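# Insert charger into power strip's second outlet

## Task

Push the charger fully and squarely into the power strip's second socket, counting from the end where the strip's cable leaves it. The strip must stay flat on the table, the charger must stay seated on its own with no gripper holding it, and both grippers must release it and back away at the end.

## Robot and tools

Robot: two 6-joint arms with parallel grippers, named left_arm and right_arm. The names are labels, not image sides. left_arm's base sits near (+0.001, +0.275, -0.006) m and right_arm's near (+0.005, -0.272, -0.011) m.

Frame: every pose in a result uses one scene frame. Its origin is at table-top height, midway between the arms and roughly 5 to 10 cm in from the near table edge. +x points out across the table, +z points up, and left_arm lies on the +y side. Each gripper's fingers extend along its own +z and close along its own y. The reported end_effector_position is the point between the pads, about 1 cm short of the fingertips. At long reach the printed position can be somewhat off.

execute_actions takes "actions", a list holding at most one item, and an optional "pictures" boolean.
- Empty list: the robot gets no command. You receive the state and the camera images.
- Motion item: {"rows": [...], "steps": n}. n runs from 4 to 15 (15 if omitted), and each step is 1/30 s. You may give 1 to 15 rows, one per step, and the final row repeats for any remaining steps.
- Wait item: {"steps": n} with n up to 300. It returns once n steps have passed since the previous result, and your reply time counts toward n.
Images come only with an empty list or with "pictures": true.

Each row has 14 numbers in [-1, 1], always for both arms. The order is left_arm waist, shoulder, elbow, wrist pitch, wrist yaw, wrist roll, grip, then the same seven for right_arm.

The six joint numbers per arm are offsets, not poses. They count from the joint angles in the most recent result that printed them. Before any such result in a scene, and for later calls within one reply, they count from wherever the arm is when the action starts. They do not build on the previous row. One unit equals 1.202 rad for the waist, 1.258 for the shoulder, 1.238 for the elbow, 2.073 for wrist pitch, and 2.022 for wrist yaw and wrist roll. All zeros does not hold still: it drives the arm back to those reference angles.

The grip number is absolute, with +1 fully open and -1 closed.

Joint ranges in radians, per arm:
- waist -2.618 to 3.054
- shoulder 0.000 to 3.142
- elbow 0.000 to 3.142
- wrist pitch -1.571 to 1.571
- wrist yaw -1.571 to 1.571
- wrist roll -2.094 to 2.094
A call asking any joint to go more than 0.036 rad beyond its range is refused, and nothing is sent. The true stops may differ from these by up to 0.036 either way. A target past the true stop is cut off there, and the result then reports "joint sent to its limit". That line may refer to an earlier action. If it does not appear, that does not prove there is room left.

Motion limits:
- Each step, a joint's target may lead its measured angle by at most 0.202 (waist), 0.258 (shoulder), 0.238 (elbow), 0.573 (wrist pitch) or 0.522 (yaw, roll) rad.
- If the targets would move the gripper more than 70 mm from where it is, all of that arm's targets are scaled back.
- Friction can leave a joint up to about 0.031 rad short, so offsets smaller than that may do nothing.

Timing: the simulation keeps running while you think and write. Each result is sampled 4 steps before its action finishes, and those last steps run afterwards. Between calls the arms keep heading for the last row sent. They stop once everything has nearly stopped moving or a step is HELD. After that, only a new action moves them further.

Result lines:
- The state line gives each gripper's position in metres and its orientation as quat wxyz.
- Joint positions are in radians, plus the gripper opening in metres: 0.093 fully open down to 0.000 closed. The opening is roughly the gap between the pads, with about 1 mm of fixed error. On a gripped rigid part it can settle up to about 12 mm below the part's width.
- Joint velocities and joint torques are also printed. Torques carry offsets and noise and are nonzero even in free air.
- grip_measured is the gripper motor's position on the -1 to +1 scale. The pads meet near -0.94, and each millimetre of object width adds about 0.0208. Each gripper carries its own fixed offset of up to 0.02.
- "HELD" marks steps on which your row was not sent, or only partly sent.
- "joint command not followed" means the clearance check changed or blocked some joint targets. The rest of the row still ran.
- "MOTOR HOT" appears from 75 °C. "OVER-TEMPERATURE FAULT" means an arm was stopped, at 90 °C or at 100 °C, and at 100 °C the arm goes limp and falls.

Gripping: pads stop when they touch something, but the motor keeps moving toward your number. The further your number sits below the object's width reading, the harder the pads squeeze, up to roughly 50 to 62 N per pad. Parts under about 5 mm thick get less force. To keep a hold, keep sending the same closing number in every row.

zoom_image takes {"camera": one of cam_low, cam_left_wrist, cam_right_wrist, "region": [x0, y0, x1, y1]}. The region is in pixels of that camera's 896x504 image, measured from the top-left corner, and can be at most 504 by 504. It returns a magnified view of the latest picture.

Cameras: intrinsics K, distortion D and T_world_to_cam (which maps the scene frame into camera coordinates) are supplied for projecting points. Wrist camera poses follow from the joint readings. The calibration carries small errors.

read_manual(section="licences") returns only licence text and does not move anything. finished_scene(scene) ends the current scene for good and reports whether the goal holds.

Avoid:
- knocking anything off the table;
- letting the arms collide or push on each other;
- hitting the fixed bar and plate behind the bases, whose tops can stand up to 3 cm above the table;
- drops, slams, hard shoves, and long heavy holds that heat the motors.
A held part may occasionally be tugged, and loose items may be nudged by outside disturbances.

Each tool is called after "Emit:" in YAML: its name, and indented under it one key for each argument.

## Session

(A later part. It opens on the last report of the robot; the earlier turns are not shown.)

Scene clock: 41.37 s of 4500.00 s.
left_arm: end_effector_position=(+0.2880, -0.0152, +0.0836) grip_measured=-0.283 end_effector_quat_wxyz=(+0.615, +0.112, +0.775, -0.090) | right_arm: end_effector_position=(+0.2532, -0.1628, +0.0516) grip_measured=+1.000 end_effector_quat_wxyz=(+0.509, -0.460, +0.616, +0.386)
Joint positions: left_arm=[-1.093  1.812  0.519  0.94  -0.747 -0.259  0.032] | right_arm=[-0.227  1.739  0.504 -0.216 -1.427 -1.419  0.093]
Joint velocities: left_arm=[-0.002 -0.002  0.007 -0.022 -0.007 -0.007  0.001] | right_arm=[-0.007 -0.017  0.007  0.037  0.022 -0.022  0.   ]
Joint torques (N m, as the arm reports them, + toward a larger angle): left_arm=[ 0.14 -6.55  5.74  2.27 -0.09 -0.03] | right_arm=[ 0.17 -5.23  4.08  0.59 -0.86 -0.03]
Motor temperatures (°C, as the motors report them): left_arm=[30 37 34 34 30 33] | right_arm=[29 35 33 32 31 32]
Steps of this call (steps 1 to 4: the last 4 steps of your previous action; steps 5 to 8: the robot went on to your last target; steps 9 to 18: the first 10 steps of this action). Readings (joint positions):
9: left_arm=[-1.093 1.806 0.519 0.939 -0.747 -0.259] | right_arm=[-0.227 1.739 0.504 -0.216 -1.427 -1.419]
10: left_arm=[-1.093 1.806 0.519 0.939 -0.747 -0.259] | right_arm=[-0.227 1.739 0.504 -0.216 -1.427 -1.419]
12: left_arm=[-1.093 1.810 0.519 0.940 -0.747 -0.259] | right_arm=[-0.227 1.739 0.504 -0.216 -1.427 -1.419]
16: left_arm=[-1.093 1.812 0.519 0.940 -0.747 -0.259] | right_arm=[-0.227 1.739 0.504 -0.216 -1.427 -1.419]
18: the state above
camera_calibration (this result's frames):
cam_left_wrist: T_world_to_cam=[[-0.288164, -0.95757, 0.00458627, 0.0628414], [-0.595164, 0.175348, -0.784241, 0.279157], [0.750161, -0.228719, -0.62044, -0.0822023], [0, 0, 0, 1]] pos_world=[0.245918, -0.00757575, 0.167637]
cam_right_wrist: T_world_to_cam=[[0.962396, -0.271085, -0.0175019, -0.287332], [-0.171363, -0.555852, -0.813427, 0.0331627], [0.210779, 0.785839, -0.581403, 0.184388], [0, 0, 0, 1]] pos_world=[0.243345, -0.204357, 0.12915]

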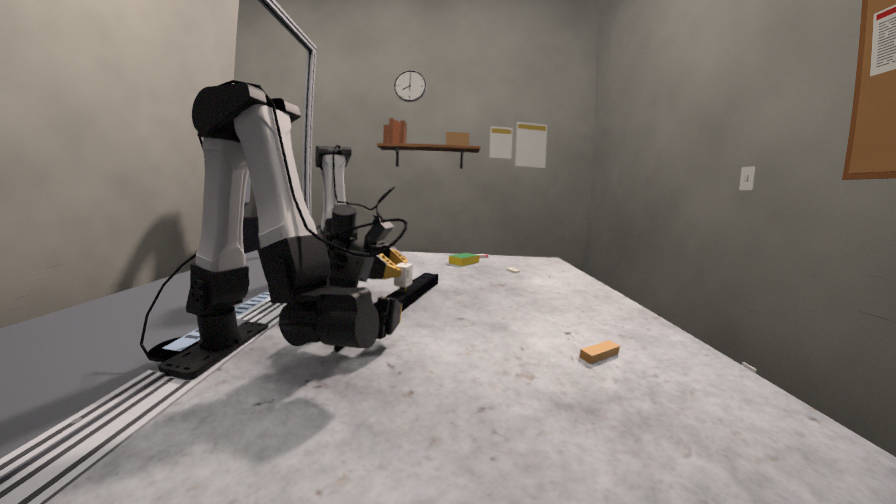

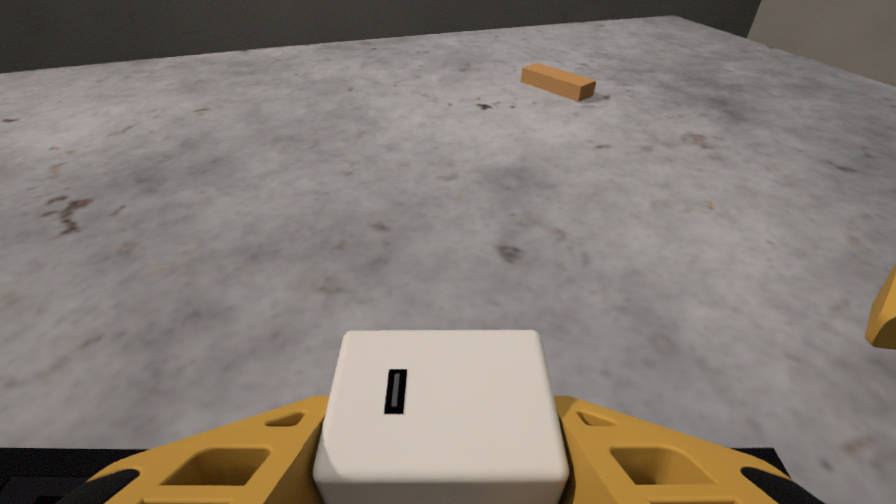

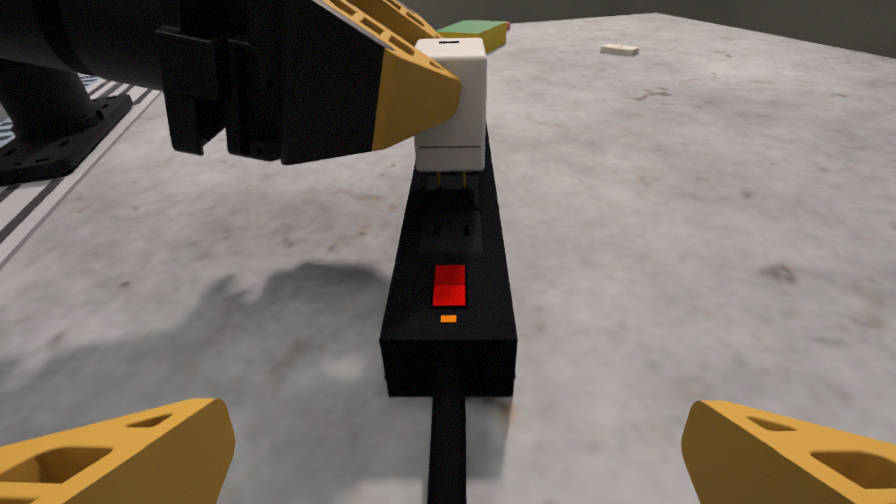

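Emit:
execute_actions:
  actions:
    - {"rows": [[0,0.008,0,0.016,0,0,-0.45,0,0,0,0,0,0,1],[0,0.008,0,0.02,0,0,-0.45,0,0,0,0,0,0,1],[0,0.008,0,0.023,0,0,-0.45,0,0,0,0,0,0,1],[0,0.014,0,0.025,0,0,-0.45,0,0,0,0,0,0,1],[0,0.022,0,0.025,0,0,-0.45,0,0,0,0,0,0,1],[0,0.015,0,0.025,0,0,-0.45,0,0,0,0,0,0,1],[0,0.017,0,0.025,0,0,-0.45,0,0,0,0,0,0,1],[0,0.019,0,0.025,0,0,-0.45,0,0,0,0,0,0,1],[0,0.0205,0,0.025,0,0,-0.45,0,0,0,0,0,0,1]], "steps": 15}

Emit:
execute_actions:
  actions:
    - {"steps": 10}
  pictures: true

Scene clock: 44.50 s of 4500.00 s.
left_arm: end_effector_position=(+0.2884, -0.0159, +0.0819) grip_measured=-0.283 end_effector_quat_wxyz=(+0.616, +0.111, +0.774, -0.091) | right_arm: end_effector_position=(+0.2532, -0.1628, +0.0516) grip_measured=+1.000 end_effector_quat_wxyz=(+0.509, -0.460, +0.616, +0.386)
Joint positions: left_arm=[-1.093  1.826  0.519  0.958 -0.747 -0.259  0.032] | right_arm=[-0.227  1.739  0.504 -0.216 -1.427 -1.419  0.093]
Joint velocities: left_arm=[-0.027  0.027  0.002  0.007 -0.007  0.007 -0.001] | right_arm=[-0.022 -0.012  0.012  0.051  0.022  0.037  0.   ]
Joint torques (N m, as the arm reports them, + toward a larger angle): left_arm=[ 0.26 -6.67  5.62  2.43 -0.09 -0.03] | right_arm=[ 0.12 -5.24  4.07  0.59 -0.85 -0.03]
Motor temperatures (°C, as the motors report them): left_arm=[30 37 34 35 30 33] | right_arm=[29 35 33 32 31 32]
Steps of this call (steps 1 to 4: the last 4 steps of your previous action; steps 5 to 15: the robot went on to your last target; steps 16 to 83: nothing new was sent; steps 84 to 94: the first 11 steps of this action). Readings (joint positions):
84: left_arm=[-1.093 1.812 0.519 0.940 -0.747 -0.259] | right_arm=[-0.227 1.739 0.504 -0.216 -1.427 -1.419]
85: left_arm=[-1.093 1.812 0.519 0.941 -0.747 -0.259] | right_arm=[-0.227 1.739 0.504 -0.216 -1.427 -1.419]
87: left_arm=[-1.093 1.812 0.519 0.946 -0.747 -0.259] | right_arm=[-0.227 1.739 0.504 -0.216 -1.427 -1.419]
91: left_arm=[-1.093 1.821 0.519 0.956 -0.747 -0.259] | right_arm=[-0.227 1.739 0.504 -0.216 -1.427 -1.419]
94: the state above

Scene clock: 44.83 s of 4500.00 s.
left_arm: end_effector_position=(+0.2885, -0.0160, +0.0819) grip_measured=-0.283 end_effector_quat_wxyz=(+0.616, +0.111, +0.774, -0.092) | right_arm: end_effector_position=(+0.2532, -0.1628, +0.0516) grip_measured=+1.000 end_effector_quat_wxyz=(+0.509, -0.460, +0.616, +0.386)
Joint positions: left_arm=[-1.093  1.827  0.519  0.96  -0.747 -0.259  0.032] | right_arm=[-0.227  1.739  0.504 -0.216 -1.427 -1.419  0.093]
Joint velocities: left_arm=[-0.002 -0.007  0.012 -0.022 -0.037 -0.007 -0.   ] | right_arm=[-0.007 -0.027 -0.032  0.007 -0.022 -0.007  0.   ]
Joint torques (N m, as the arm reports them, + toward a larger angle): left_arm=[ 0.17 -6.55  5.61  2.37 -0.08 -0.04] | right_arm=[ 0.13 -5.23  4.09  0.59 -0.85 -0.03]
Motor temperatures (°C, as the motors report them): left_arm=[30 37 34 35 30 33] | right_arm=[29 35 34 32 31 32]
Kept back: nothing.
Steps of this call (steps 1 to 4: the last 4 steps of your previous action; steps 5 to 10: the robot went on to your last target). Readings (joint positions):
1: left_arm=[-1.093 1.826 0.519 0.958 -0.747 -0.259] | right_arm=[-0.227 1.739 0.504 -0.216 -1.427 -1.419]
2: left_arm=[-1.093 1.827 0.519 0.958 -0.747 -0.259] | right_arm=[-0.227 1.739 0.504 -0.216 -1.427 -1.419]
4: left_arm=[-1.093 1.827 0.519 0.958 -0.747 -0.259] | right_arm=[-0.227 1.739 0.504 -0.216 -1.427 -1.419]
8: left_arm=[-1.093 1.827 0.519 0.959 -0.747 -0.259] | right_arm=[-0.227 1.739 0.504 -0.216 -1.427 -1.419]
10: the state above
camera_calibration (this result's frames):
cam_left_wrist: T_world_to_cam=[[-0.288322, -0.957497, 0.00833096, 0.0619911], [-0.593124, 0.171758, -0.786577, 0.277767], [0.751714, -0.231729, -0.617436, -0.0845469], [0, 0, 0, 1]] pos_world=[0.246179, -0.00794438, 0.165766]
cam_right_wrist: T_world_to_cam=[[0.962396, -0.271085, -0.0175019, -0.287332], [-0.171363, -0.555852, -0.813427, 0.0331627], [0.210779, 0.785839, -0.581403, 0.184388], [0, 0, 0, 1]] pos_world=[0.243345, -0.204357, 0.12915]

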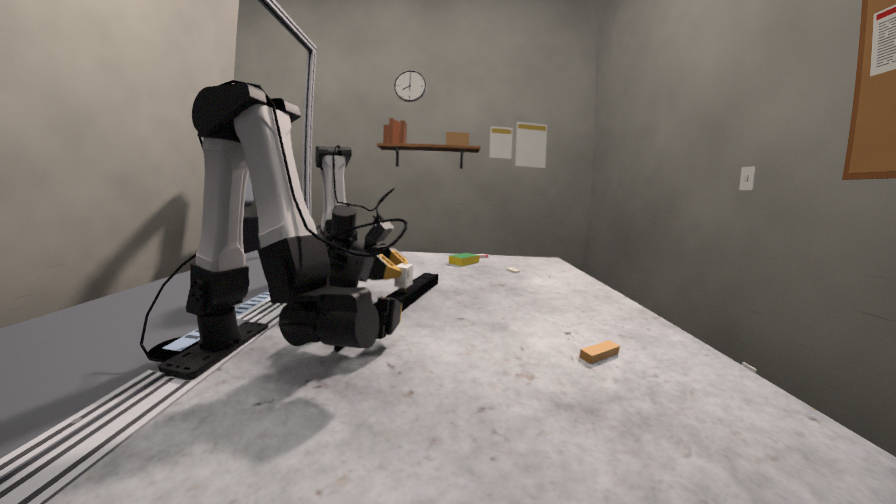

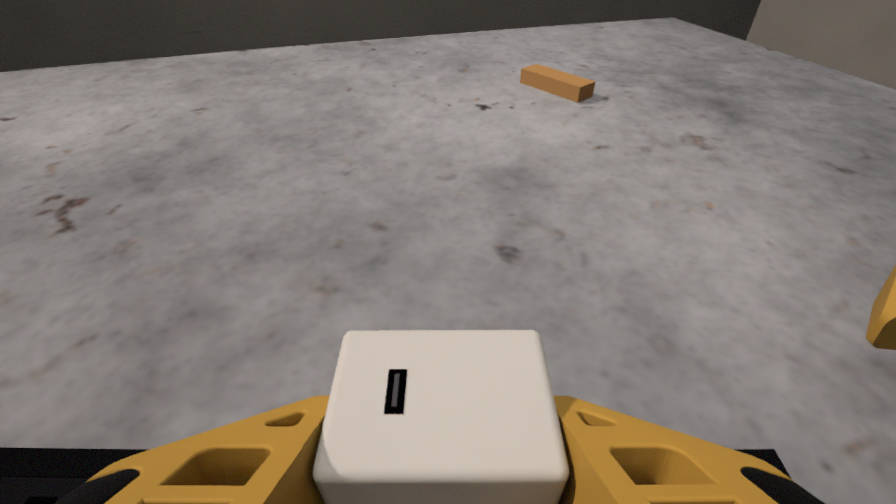

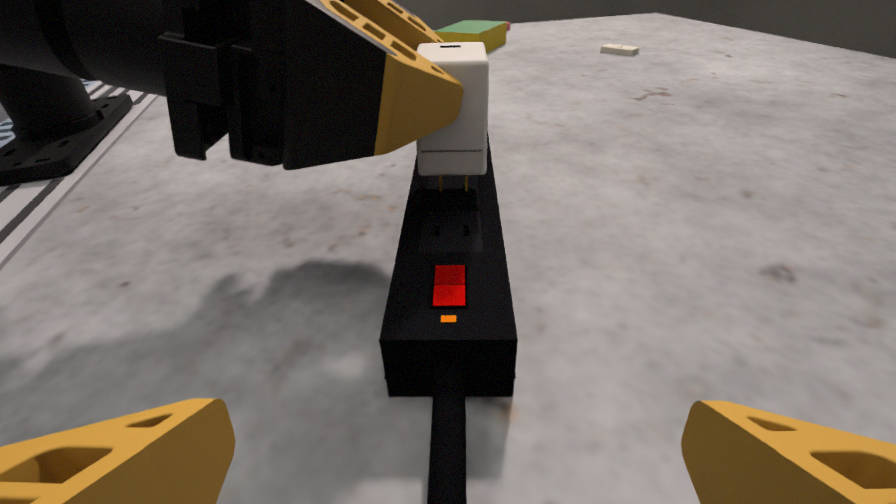

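Emit:
execute_actions:
  actions: []

Scene clock: 45.87 s of 4500.00 s.
left_arm: end_effector_position=(+0.2885, -0.0160, +0.0819) grip_measured=-0.283 end_effector_quat_wxyz=(+0.616, +0.111, +0.774, -0.092) | right_arm: end_effector_position=(+0.2532, -0.1628, +0.0516) grip_measured=+1.000 end_effector_quat_wxyz=(+0.509, -0.460, +0.616, +0.386)
Joint positions: left_arm=[-1.093  1.827  0.519  0.96  -0.747 -0.259  0.032] | right_arm=[-0.227  1.739  0.504 -0.216 -1.427 -1.419  0.093]
Joint velocities: left_arm=[-0.002  0.002 -0.002 -0.022 -0.037 -0.022  0.   ] | right_arm=[-0.012 -0.002 -0.012 -0.007  0.081  0.007  0.   ]
Joint torques (N m, as the arm reports them, + toward a larger angle): left_arm=[ 0.13 -6.59  5.67  2.39 -0.09 -0.05] | right_arm=[ 0.14 -5.28  4.05  0.58 -0.86 -0.02]
Motor temperatures (°C, as the motors report them): left_arm=[30 37 34 35 30 33] | right_arm=[29 35 34 32 31 32]
Kept back: nothing.
Steps of this call (steps 1 to 15: the robot went on to your last target; steps 16 to 31: nothing new was sent). Readings (joint positions):
1: left_arm=[-1.093 1.827 0.519 0.960 -0.747 -0.259] | right_arm=[-0.227 1.739 0.504 -0.216 -1.427 -1.419]
2: left_arm=[-1.093 1.827 0.519 0.960 -0.747 -0.259] | right_arm=[-0.227 1.739 0.504 -0.216 -1.427 -1.419]
4: left_arm=[-1.093 1.827 0.519 0.960 -0.747 -0.259] | right_arm=[-0.227 1.739 0.504 -0.216 -1.427 -1.419]
8: left_arm=[-1.093 1.827 0.519 0.960 -0.747 -0.259] | right_arm=[-0.227 1.739 0.504 -0.216 -1.427 -1.419]
31: the state above
All arms were judged still, so your last target was given up. Only a new action makes them travel on or press farther. Fingers that are still opening or closing keep moving.
camera_calibration (this result's frames):
cam_left_wrist: T_world_to_cam=[[-0.288334, -0.957491, 0.00859841, 0.0619532], [-0.592978, 0.171501, -0.786743, 0.2778], [0.751825, -0.231943, -0.617221, -0.0845689], [0, 0, 0, 1]] pos_world=[0.246174, -0.00793865, 0.165827]
cam_right_wrist: T_world_to_cam=[[0.962396, -0.271085, -0.0175019, -0.287332], [-0.171363, -0.555852, -0.813427, 0.0331627], [0.210779, 0.785839, -0.581403, 0.184388], [0, 0, 0, 1]] pos_world=[0.243345, -0.204357, 0.12915]

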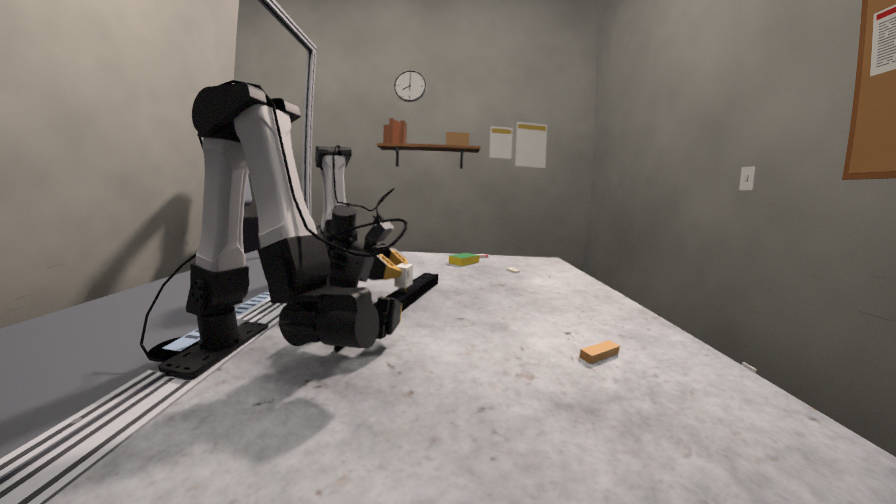

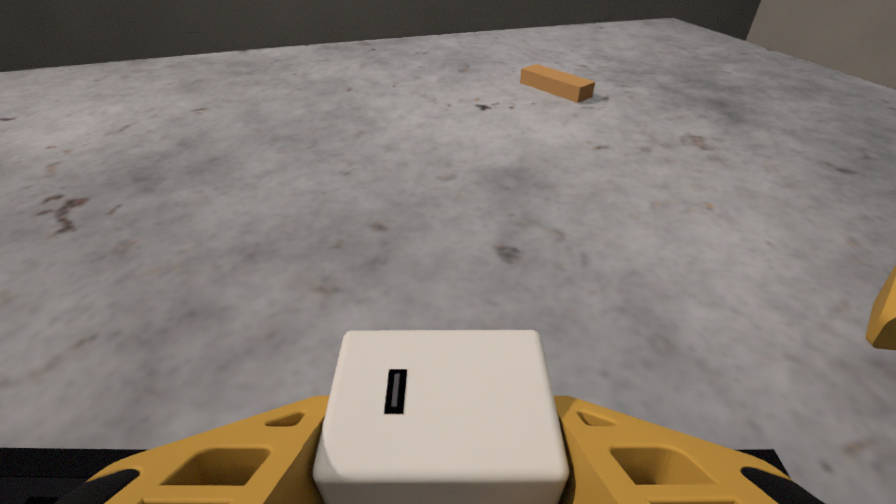

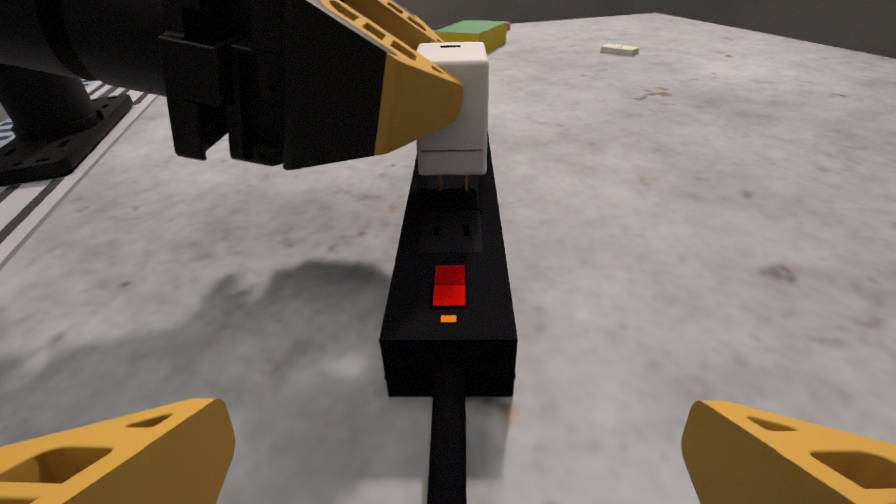

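Emit:
zoom_image:
  camera: "cam_right_wrist"
  region: [405, 140, 505, 210]

Region (405, 140, 505, 210) of cam_right_wrist's 896x504 image, scaled by 5.040, with more detail than that image has; it fills the top 353 rows of this view, and the rest is white.

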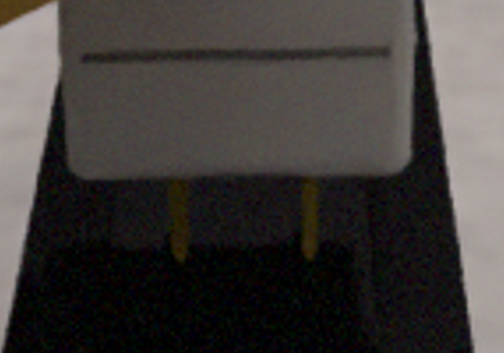

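Emit:
execute_actions:
  actions:
    - {"rows": [[0,0.024,0,0.0185,0,0,-0.45,0,0,0,0,0,0,1],[0,0.0174,0,0.0197,0,0,-0.45,0,0,0,0,0,0,1]], "steps": 12}
  pictures: true

Emit:
zoom_image:
  camera: "cam_right_wrist"
  region: [405, 140, 505, 210]

Scene clock: 46.67 s of 4500.00 s.
left_arm: end_effector_position=(+0.2887, -0.0165, +0.0814) grip_measured=-0.283 end_effector_quat_wxyz=(+0.617, +0.110, +0.773, -0.093) | right_arm: end_effector_position=(+0.2532, -0.1628, +0.0516) grip_measured=+1.000 end_effector_quat_wxyz=(+0.509, -0.460, +0.616, +0.386)
Joint positions: left_arm=[-1.093  1.834  0.519  0.971 -0.747 -0.259  0.032] | right_arm=[-0.227  1.739  0.504 -0.216 -1.427 -1.419  0.093]
Joint velocities: left_arm=[-0.007  0.002 -0.002 -0.007 -0.037  0.051  0.   ] | right_arm=[ 0.007 -0.007  0.012  0.051 -0.022  0.007  0.   ]
Joint torques (N m, as the arm reports them, + toward a larger angle): left_arm=[ 0.17 -6.32  5.61  2.38 -0.09 -0.04] | right_arm=[ 0.12 -5.22  4.02  0.6  -0.85 -0.02]
Motor temperatures (°C, as the motors report them): left_arm=[30 37 34 35 30 33] | right_arm=[29 35 34 32 31 32]
Steps of this call (steps 1 to 16: nothing new was sent; steps 17 to 24: the first 8 steps of this action). Readings (joint positions):
17: left_arm=[-1.093 1.829 0.519 0.962 -0.747 -0.259] | right_arm=[-0.227 1.739 0.504 -0.216 -1.427 -1.419]
18: left_arm=[-1.093 1.832 0.519 0.967 -0.747 -0.259] | right_arm=[-0.227 1.739 0.504 -0.216 -1.427 -1.419]
20: left_arm=[-1.093 1.834 0.519 0.971 -0.747 -0.259] | right_arm=[-0.227 1.739 0.504 -0.216 -1.427 -1.419]
24: the state above
camera_calibration (this result's frames):
cam_left_wrist: T_world_to_cam=[[-0.288466, -0.957421, 0.0115401, 0.0614033], [-0.591372, 0.168672, -0.788562, 0.27727], [0.753039, -0.234297, -0.614848, -0.0857658], [0, 0, 0, 1]] pos_world=[0.246267, -0.00807376, 0.165203]
cam_right_wrist: T_world_to_cam=[[0.962396, -0.271085, -0.0175019, -0.287332], [-0.171363, -0.555852, -0.813427, 0.0331627], [0.210779, 0.785839, -0.581403, 0.184388], [0, 0, 0, 1]] pos_world=[0.243345, -0.204357, 0.12915]

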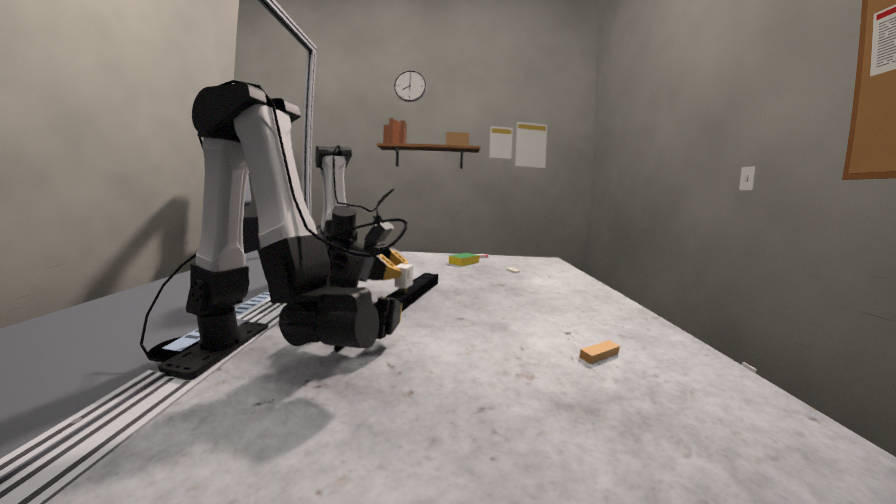

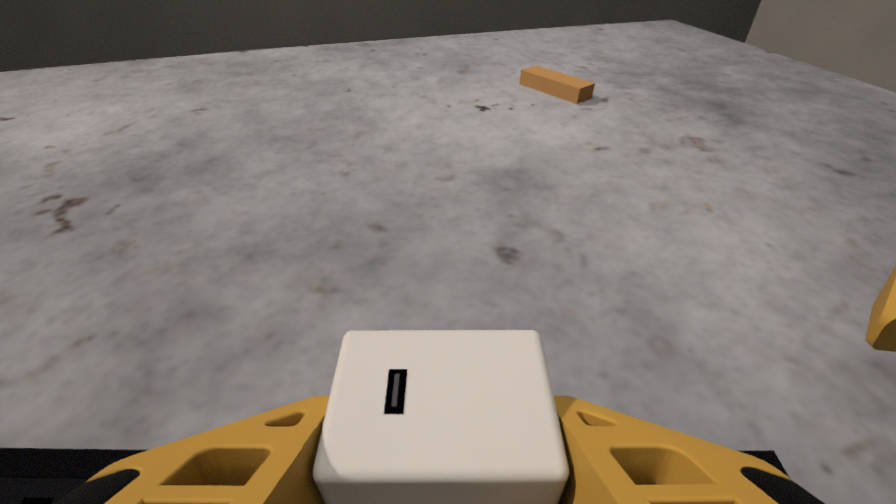

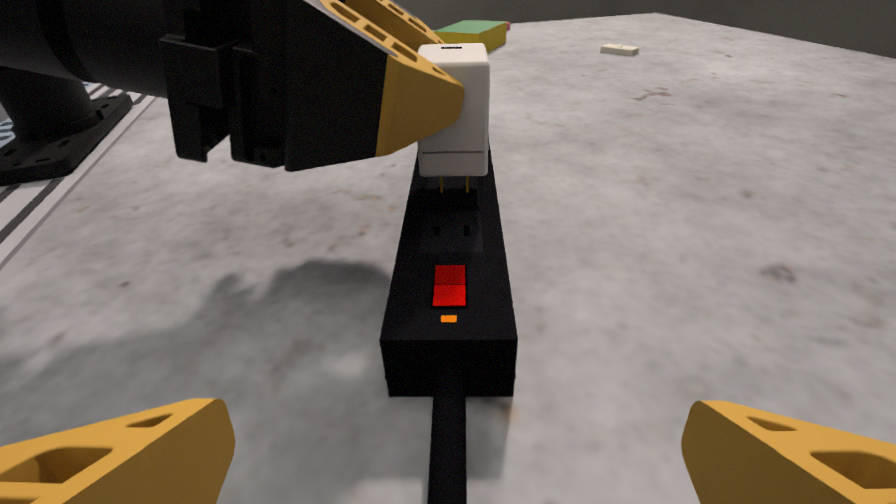

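Region (405, 140, 505, 210) of cam_right_wrist's 896x504 image, scaled by 5.040, with more detail than that image has; it fills the top 353 rows of this view, and the rest is white.

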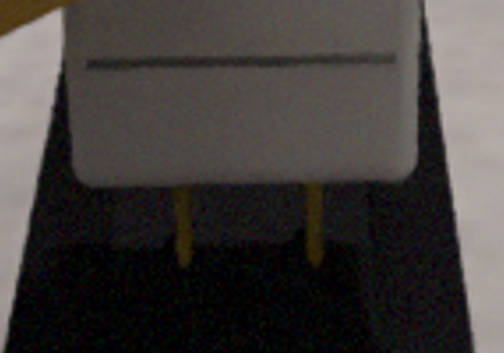

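Emit:
execute_actions:
  actions:
    - {"rows": [[0,-0.024,0,0.0096,0,0,-0.45,0,0,0,0,0,0,1],[0,-0.019,0,0.0096,0,0,-0.45,0,0,0,0,0,0,1],[0,-0.019,0,0.0096,0,0,-0.45,0,0,0,0,0,0,1],[0,-0.019,0,0.004,0,0,-0.45,0,0,0,0,0,0,1],[0,-0.019,0,-0.0013,0,0,-0.45,0,0,0,0,0,0,1]], "steps": 14}
  pictures: true

Emit:
zoom_image:
  camera: "cam_right_wrist"
  region: [405, 140, 505, 210]

Scene clock: 47.63 s of 4500.00 s.
left_arm: end_effector_position=(+0.2887, -0.0164, +0.0813) grip_measured=-0.283 end_effector_quat_wxyz=(+0.617, +0.110, +0.774, -0.093) | right_arm: end_effector_position=(+0.2532, -0.1628, +0.0516) grip_measured=+1.000 end_effector_quat_wxyz=(+0.509, -0.460, +0.616, +0.386)
Joint positions: left_arm=[-1.093  1.834  0.519  0.97  -0.747 -0.259  0.032] | right_arm=[-0.227  1.739  0.504 -0.216 -1.427 -1.419  0.093]
Joint velocities: left_arm=[-0.002  0.002 -0.002  0.022  0.007 -0.022 -0.   ] | right_arm=[-0.002 -0.022  0.017 -0.007  0.022 -0.007  0.   ]
Joint torques (N m, as the arm reports them, + toward a larger angle): left_arm=[ 0.17 -9.5   5.65  2.06 -0.09 -0.03] | right_arm=[ 0.13 -5.25  4.06  0.59 -0.86 -0.02]
Motor temperatures (°C, as the motors report them): left_arm=[30 37 34 35 30 33] | right_arm=[29 35 34 32 31 32]
Steps of this call (steps 1 to 4: the last 4 steps of your previous action; steps 5 to 15: the robot went on to your last target; steps 16 to 19: nothing new was sent; steps 20 to 29: the first 10 steps of this action). Readings (joint positions):
20: left_arm=[-1.093 1.834 0.519 0.971 -0.747 -0.259] | right_arm=[-0.227 1.739 0.504 -0.216 -1.427 -1.419]
21: left_arm=[-1.093 1.834 0.519 0.971 -0.747 -0.259] | right_arm=[-0.227 1.739 0.504 -0.216 -1.427 -1.419]
23: left_arm=[-1.093 1.834 0.519 0.971 -0.747 -0.259] | right_arm=[-0.227 1.739 0.504 -0.216 -1.427 -1.419]
27: left_arm=[-1.093 1.834 0.519 0.970 -0.747 -0.259] | right_arm=[-0.227 1.739 0.504 -0.216 -1.427 -1.419]
29: the state above
camera_calibration (this result's frames):
cam_left_wrist: T_world_to_cam=[[-0.288441, -0.957434, 0.0110052, 0.0614784], [-0.591664, 0.169187, -0.788232, 0.277204], [0.752818, -0.23387, -0.61528, -0.0857219], [0, 0, 0, 1]] pos_world=[0.246278, -0.00808564, 0.165082]
cam_right_wrist: T_world_to_cam=[[0.962396, -0.271085, -0.0175019, -0.287332], [-0.171363, -0.555852, -0.813427, 0.0331627], [0.210779, 0.785839, -0.581403, 0.184388], [0, 0, 0, 1]] pos_world=[0.243345, -0.204357, 0.12915]

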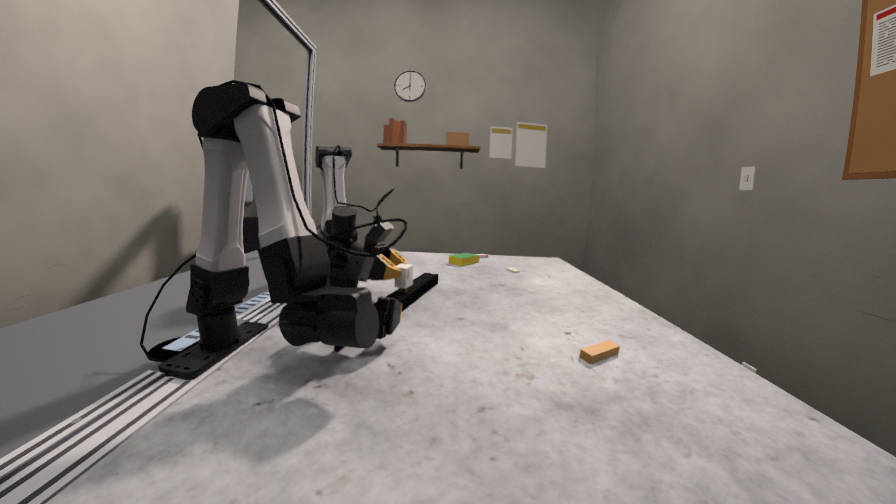

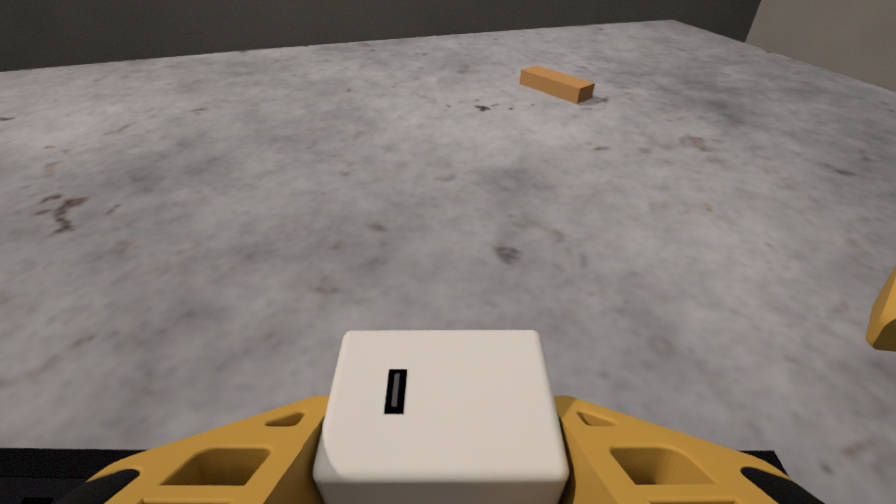

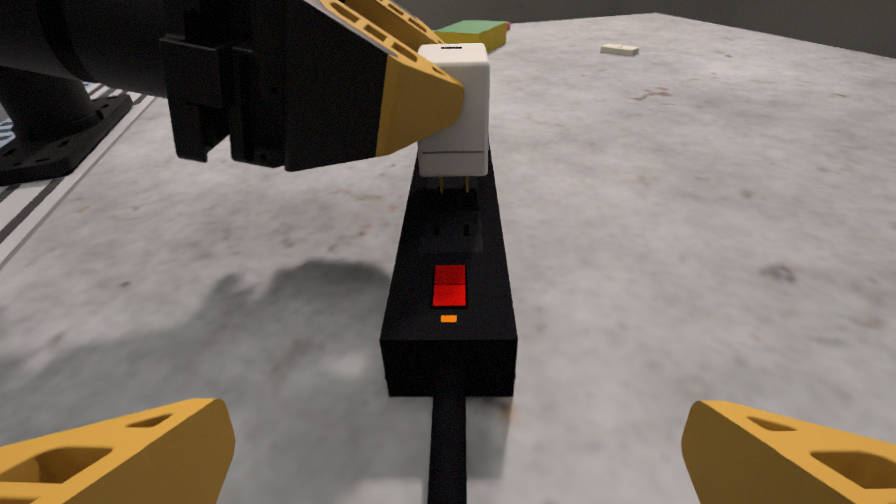

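Region (405, 140, 505, 210) of cam_right_wrist's 896x504 image, scaled by 5.040, with more detail than that image has; it fills the top 353 rows of this view, and the rest is white.

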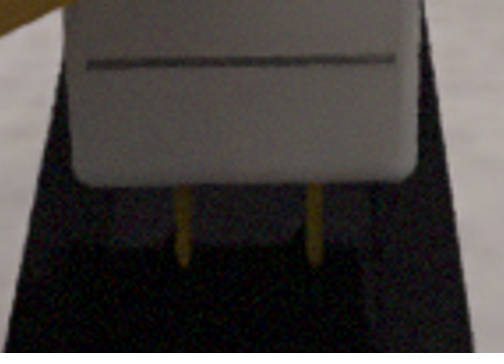

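Emit:
execute_actions:
  actions:
    - {"rows": [[0,-0.032,0,0.0096,0,0,-0.45,0,0,0,0,0,0,1],[0,-0.026,0,0.0096,0,0,-0.45,0,0,0,0,0,0,1],[0,-0.020,0,0.0096,0,0,-0.45,0,0,0,0,0,0,1]], "steps": 10}

Scene clock: 48.07 s of 4500.00 s.
left_arm: end_effector_position=(+0.2887, -0.0166, +0.0836) grip_measured=-0.283 end_effector_quat_wxyz=(+0.619, +0.108, +0.772, -0.095) | right_arm: end_effector_position=(+0.2532, -0.1628, +0.0516) grip_measured=+1.000 end_effector_quat_wxyz=(+0.509, -0.460, +0.616, +0.386)
Joint positions: left_arm=[-1.093  1.827  0.519  0.969 -0.747 -0.259  0.032] | right_arm=[-0.227  1.739  0.504 -0.216 -1.427 -1.419  0.093]
Joint velocities: left_arm=[ 0.002 -0.017  0.002 -0.051 -0.051  0.081 -0.   ] | right_arm=[ 0.007 -0.002 -0.002 -0.066  0.007 -0.007  0.   ]
Joint torques (N m, as the arm reports them, + toward a larger angle): left_arm=[ 0.16 -9.33  5.53  2.3  -0.09 -0.04] | right_arm=[ 0.12 -5.25  4.08  0.58 -0.85 -0.03]
Motor temperatures (°C, as the motors report them): left_arm=[30 37 34 35 30 33] | right_arm=[29 35 34 32 31 32]
Steps of this call (steps 1 to 4: the last 4 steps of your previous action; steps 5 to 7: the robot went on to your last target; steps 8 to 13: the first 6 steps of this action). Readings (joint positions):
8: left_arm=[-1.093 1.832 0.519 0.969 -0.747 -0.259] | right_arm=[-0.227 1.739 0.504 -0.216 -1.427 -1.419]
9: left_arm=[-1.093 1.829 0.519 0.968 -0.747 -0.259] | right_arm=[-0.227 1.739 0.504 -0.216 -1.427 -1.419]
11: left_arm=[-1.093 1.827 0.519 0.969 -0.747 -0.259] | right_arm=[-0.227 1.739 0.504 -0.216 -1.427 -1.419]
13: the state above

Emit:
execute_actions:
  actions:
    - {"rows": [[0,0,0,0.004,0,0,-0.45,0,0,0,0,0,0,1],[0,0,0,-0.0005,0,0,-0.45,0,0,0,0,0,0,1]], "steps": 12}
  pictures: true

Emit:
zoom_image:
  camera: "cam_right_wrist"
  region: [405, 140, 505, 210]

Scene clock: 48.47 s of 4500.00 s.
left_arm: end_effector_position=(+0.2884, -0.0160, +0.0817) grip_measured=-0.283 end_effector_quat_wxyz=(+0.616, +0.111, +0.774, -0.091) | right_arm: end_effector_position=(+0.2532, -0.1628, +0.0516) grip_measured=+1.000 end_effector_quat_wxyz=(+0.509, -0.460, +0.616, +0.386)
Joint positions: left_arm=[-1.093  1.827  0.519  0.959 -0.747 -0.259  0.032] | right_arm=[-0.227  1.739  0.504 -0.216 -1.427 -1.419  0.093]
Joint velocities: left_arm=[-0.002 -0.002  0.002 -0.022  0.022 -0.007 -0.   ] | right_arm=[-0.007 -0.012 -0.002 -0.022  0.037  0.022  0.   ]
Joint torques (N m, as the arm reports them, + toward a larger angle): left_arm=[ 0.16 -7.53  5.62  2.13 -0.08 -0.03] | right_arm=[ 0.15 -5.25  4.04  0.59 -0.86 -0.02]
Motor temperatures (°C, as the motors report them): left_arm=[30 37 34 35 30 33] | right_arm=[29 35 34 32 31 32]
Steps of this call (steps 1 to 4: the last 4 steps of your previous action; steps 5 to 12: the first 8 steps of this action). Readings (joint positions):
5: left_arm=[-1.093 1.827 0.519 0.969 -0.747 -0.259] | right_arm=[-0.227 1.739 0.504 -0.216 -1.427 -1.419]
6: left_arm=[-1.093 1.827 0.519 0.968 -0.747 -0.259] | right_arm=[-0.227 1.739 0.504 -0.216 -1.427 -1.419]
8: left_arm=[-1.093 1.827 0.519 0.963 -0.747 -0.259] | right_arm=[-0.227 1.739 0.504 -0.216 -1.427 -1.419]
12: the state above
camera_calibration (this result's frames):
cam_left_wrist: T_world_to_cam=[[-0.288299, -0.957509, 0.00779605, 0.0620591], [-0.593416, 0.172272, -0.786244, 0.277651], [0.751493, -0.2313, -0.617867, -0.0845561], [0, 0, 0, 1]] pos_world=[0.246197, -0.00796707, 0.165573]
cam_right_wrist: T_world_to_cam=[[0.962396, -0.271085, -0.0175019, -0.287332], [-0.171363, -0.555852, -0.813427, 0.0331627], [0.210779, 0.785839, -0.581403, 0.184388], [0, 0, 0, 1]] pos_world=[0.243345, -0.204357, 0.12915]

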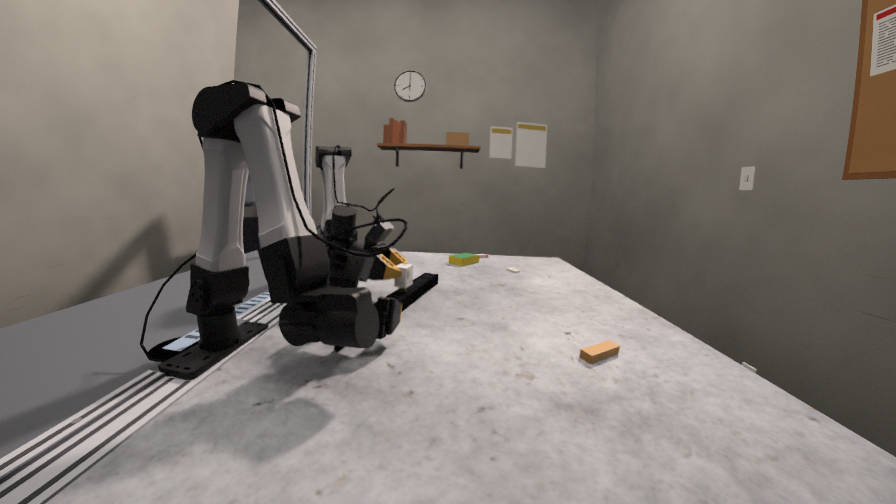

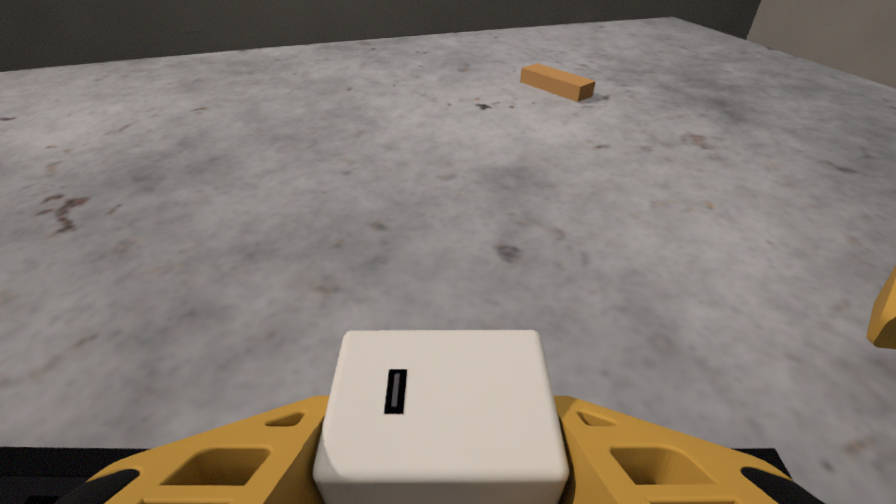

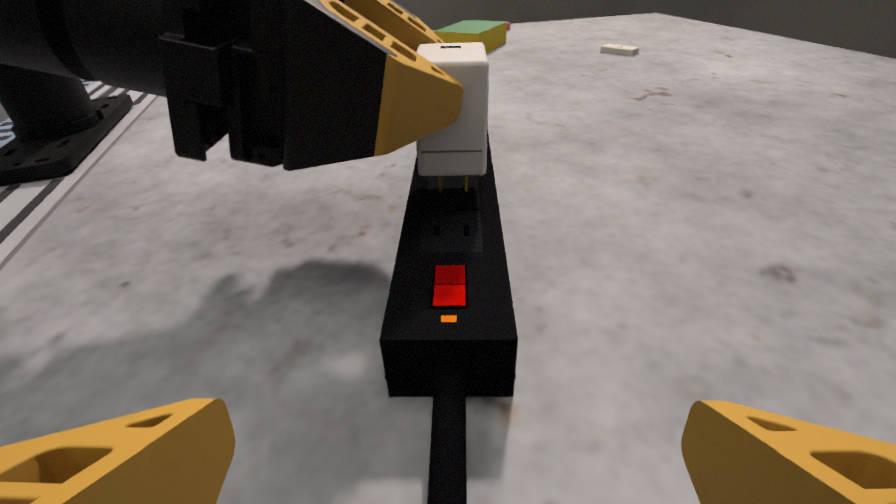

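Region (405, 140, 505, 210) of cam_right_wrist's 896x504 image, scaled by 5.040, with more detail than that image has; it fills the top 353 rows of this view, and the rest is white.

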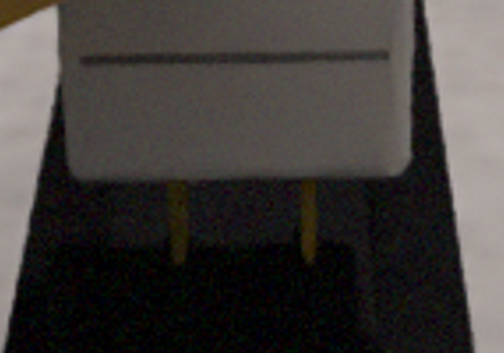

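Emit:
execute_actions:
  actions:
    - {"rows": [[0,0.024,0,0.0077,0,0,-0.45,0,0,0,0,0,0,1],[0,0.014,0,0.0077,0,0,-0.45,0,0,0,0,0,0,1]], "steps": 12}
  pictures: true

Emit:
zoom_image:
  camera: "cam_right_wrist"
  region: [405, 140, 505, 210]

Scene clock: 48.97 s of 4500.00 s.
left_arm: end_effector_position=(+0.2883, -0.0155, +0.0783) grip_measured=-0.283 end_effector_quat_wxyz=(+0.614, +0.113, +0.776, -0.088) | right_arm: end_effector_position=(+0.2532, -0.1628, +0.0516) grip_measured=+1.000 end_effector_quat_wxyz=(+0.509, -0.460, +0.616, +0.386)
Joint positions: left_arm=[-1.093  1.835  0.519  0.957 -0.747 -0.259  0.032] | right_arm=[-0.227  1.739  0.504 -0.216 -1.427 -1.419  0.093]
Joint velocities: left_arm=[ 0.012 -0.012 -0.002 -0.066  0.037  0.037 -0.   ] | right_arm=[ 0.002  0.012  0.012 -0.037 -0.022  0.037  0.   ]
Joint torques (N m, as the arm reports them, + toward a larger angle): left_arm=[ 0.01 -6.85  5.75  2.26 -0.05 -0.13] | right_arm=[ 0.14 -5.23  4.06  0.59 -0.85 -0.03]
Motor temperatures (°C, as the motors report them): left_arm=[30 37 34 35 30 33] | right_arm=[29 35 34 32 31 32]
Steps of this call (steps 1 to 4: the last 4 steps of your previous action; steps 5 to 7: the robot went on to your last target; steps 8 to 15: the first 8 steps of this action). Readings (joint positions):
8: left_arm=[-1.093 1.829 0.519 0.958 -0.747 -0.259] | right_arm=[-0.227 1.739 0.504 -0.216 -1.427 -1.419]
9: left_arm=[-1.093 1.831 0.519 0.958 -0.747 -0.259] | right_arm=[-0.227 1.739 0.504 -0.216 -1.427 -1.419]
11: left_arm=[-1.093 1.834 0.519 0.957 -0.747 -0.259] | right_arm=[-0.227 1.739 0.504 -0.216 -1.427 -1.419]
15: the state above
camera_calibration (this result's frames):
cam_left_wrist: T_world_to_cam=[[-0.288004, -0.957629, 0.000573342, 0.062918], [-0.597343, 0.179181, -0.781713, 0.275763], [0.748489, -0.225479, -0.623638, -0.0850379], [0, 0, 0, 1]] pos_world=[0.246495, -0.00833367, 0.162498]
cam_right_wrist: T_world_to_cam=[[0.962396, -0.271085, -0.0175019, -0.287332], [-0.171363, -0.555852, -0.813427, 0.0331627], [0.210779, 0.785839, -0.581403, 0.184388], [0, 0, 0, 1]] pos_world=[0.243345, -0.204357, 0.12915]

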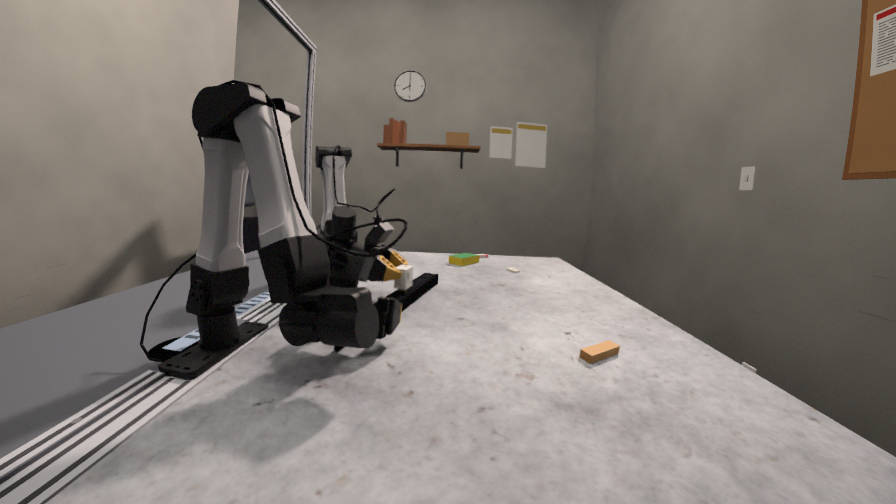

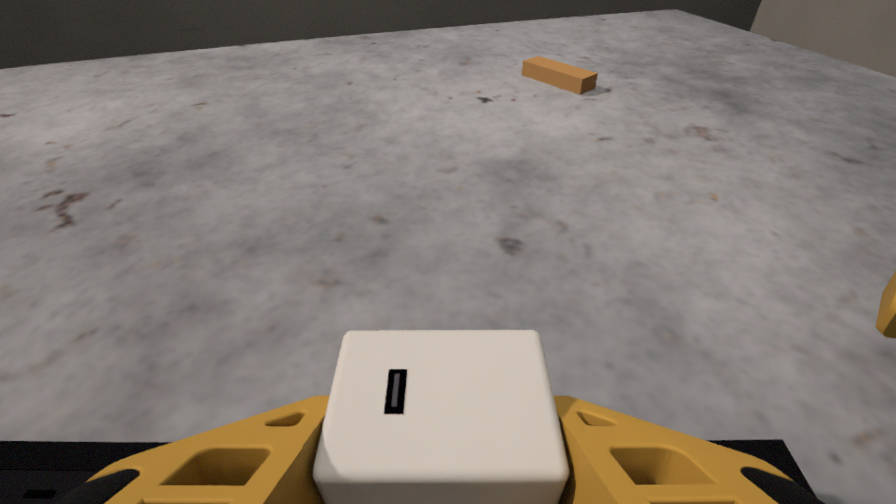

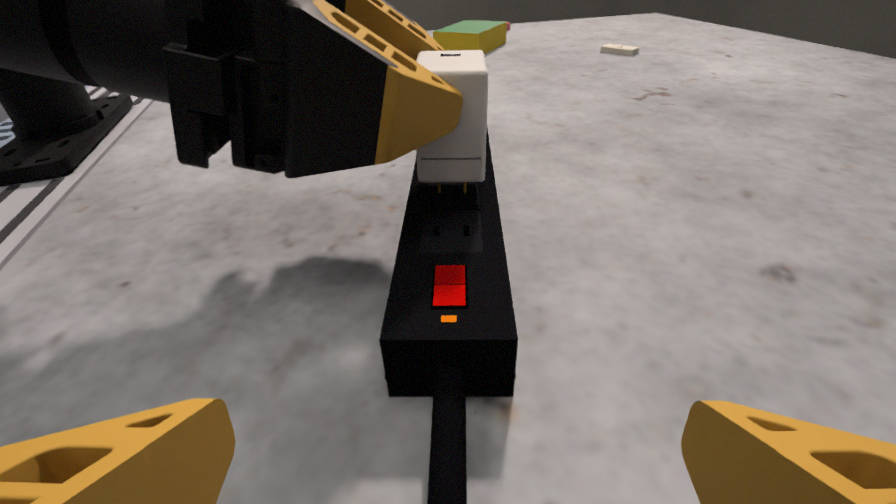

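Region (405, 140, 505, 210) of cam_right_wrist's 896x504 image, scaled by 5.040, with more detail than that image has; it fills the top 353 rows of this view, and the rest is white.

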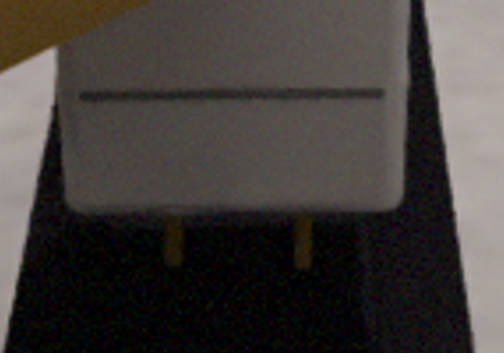

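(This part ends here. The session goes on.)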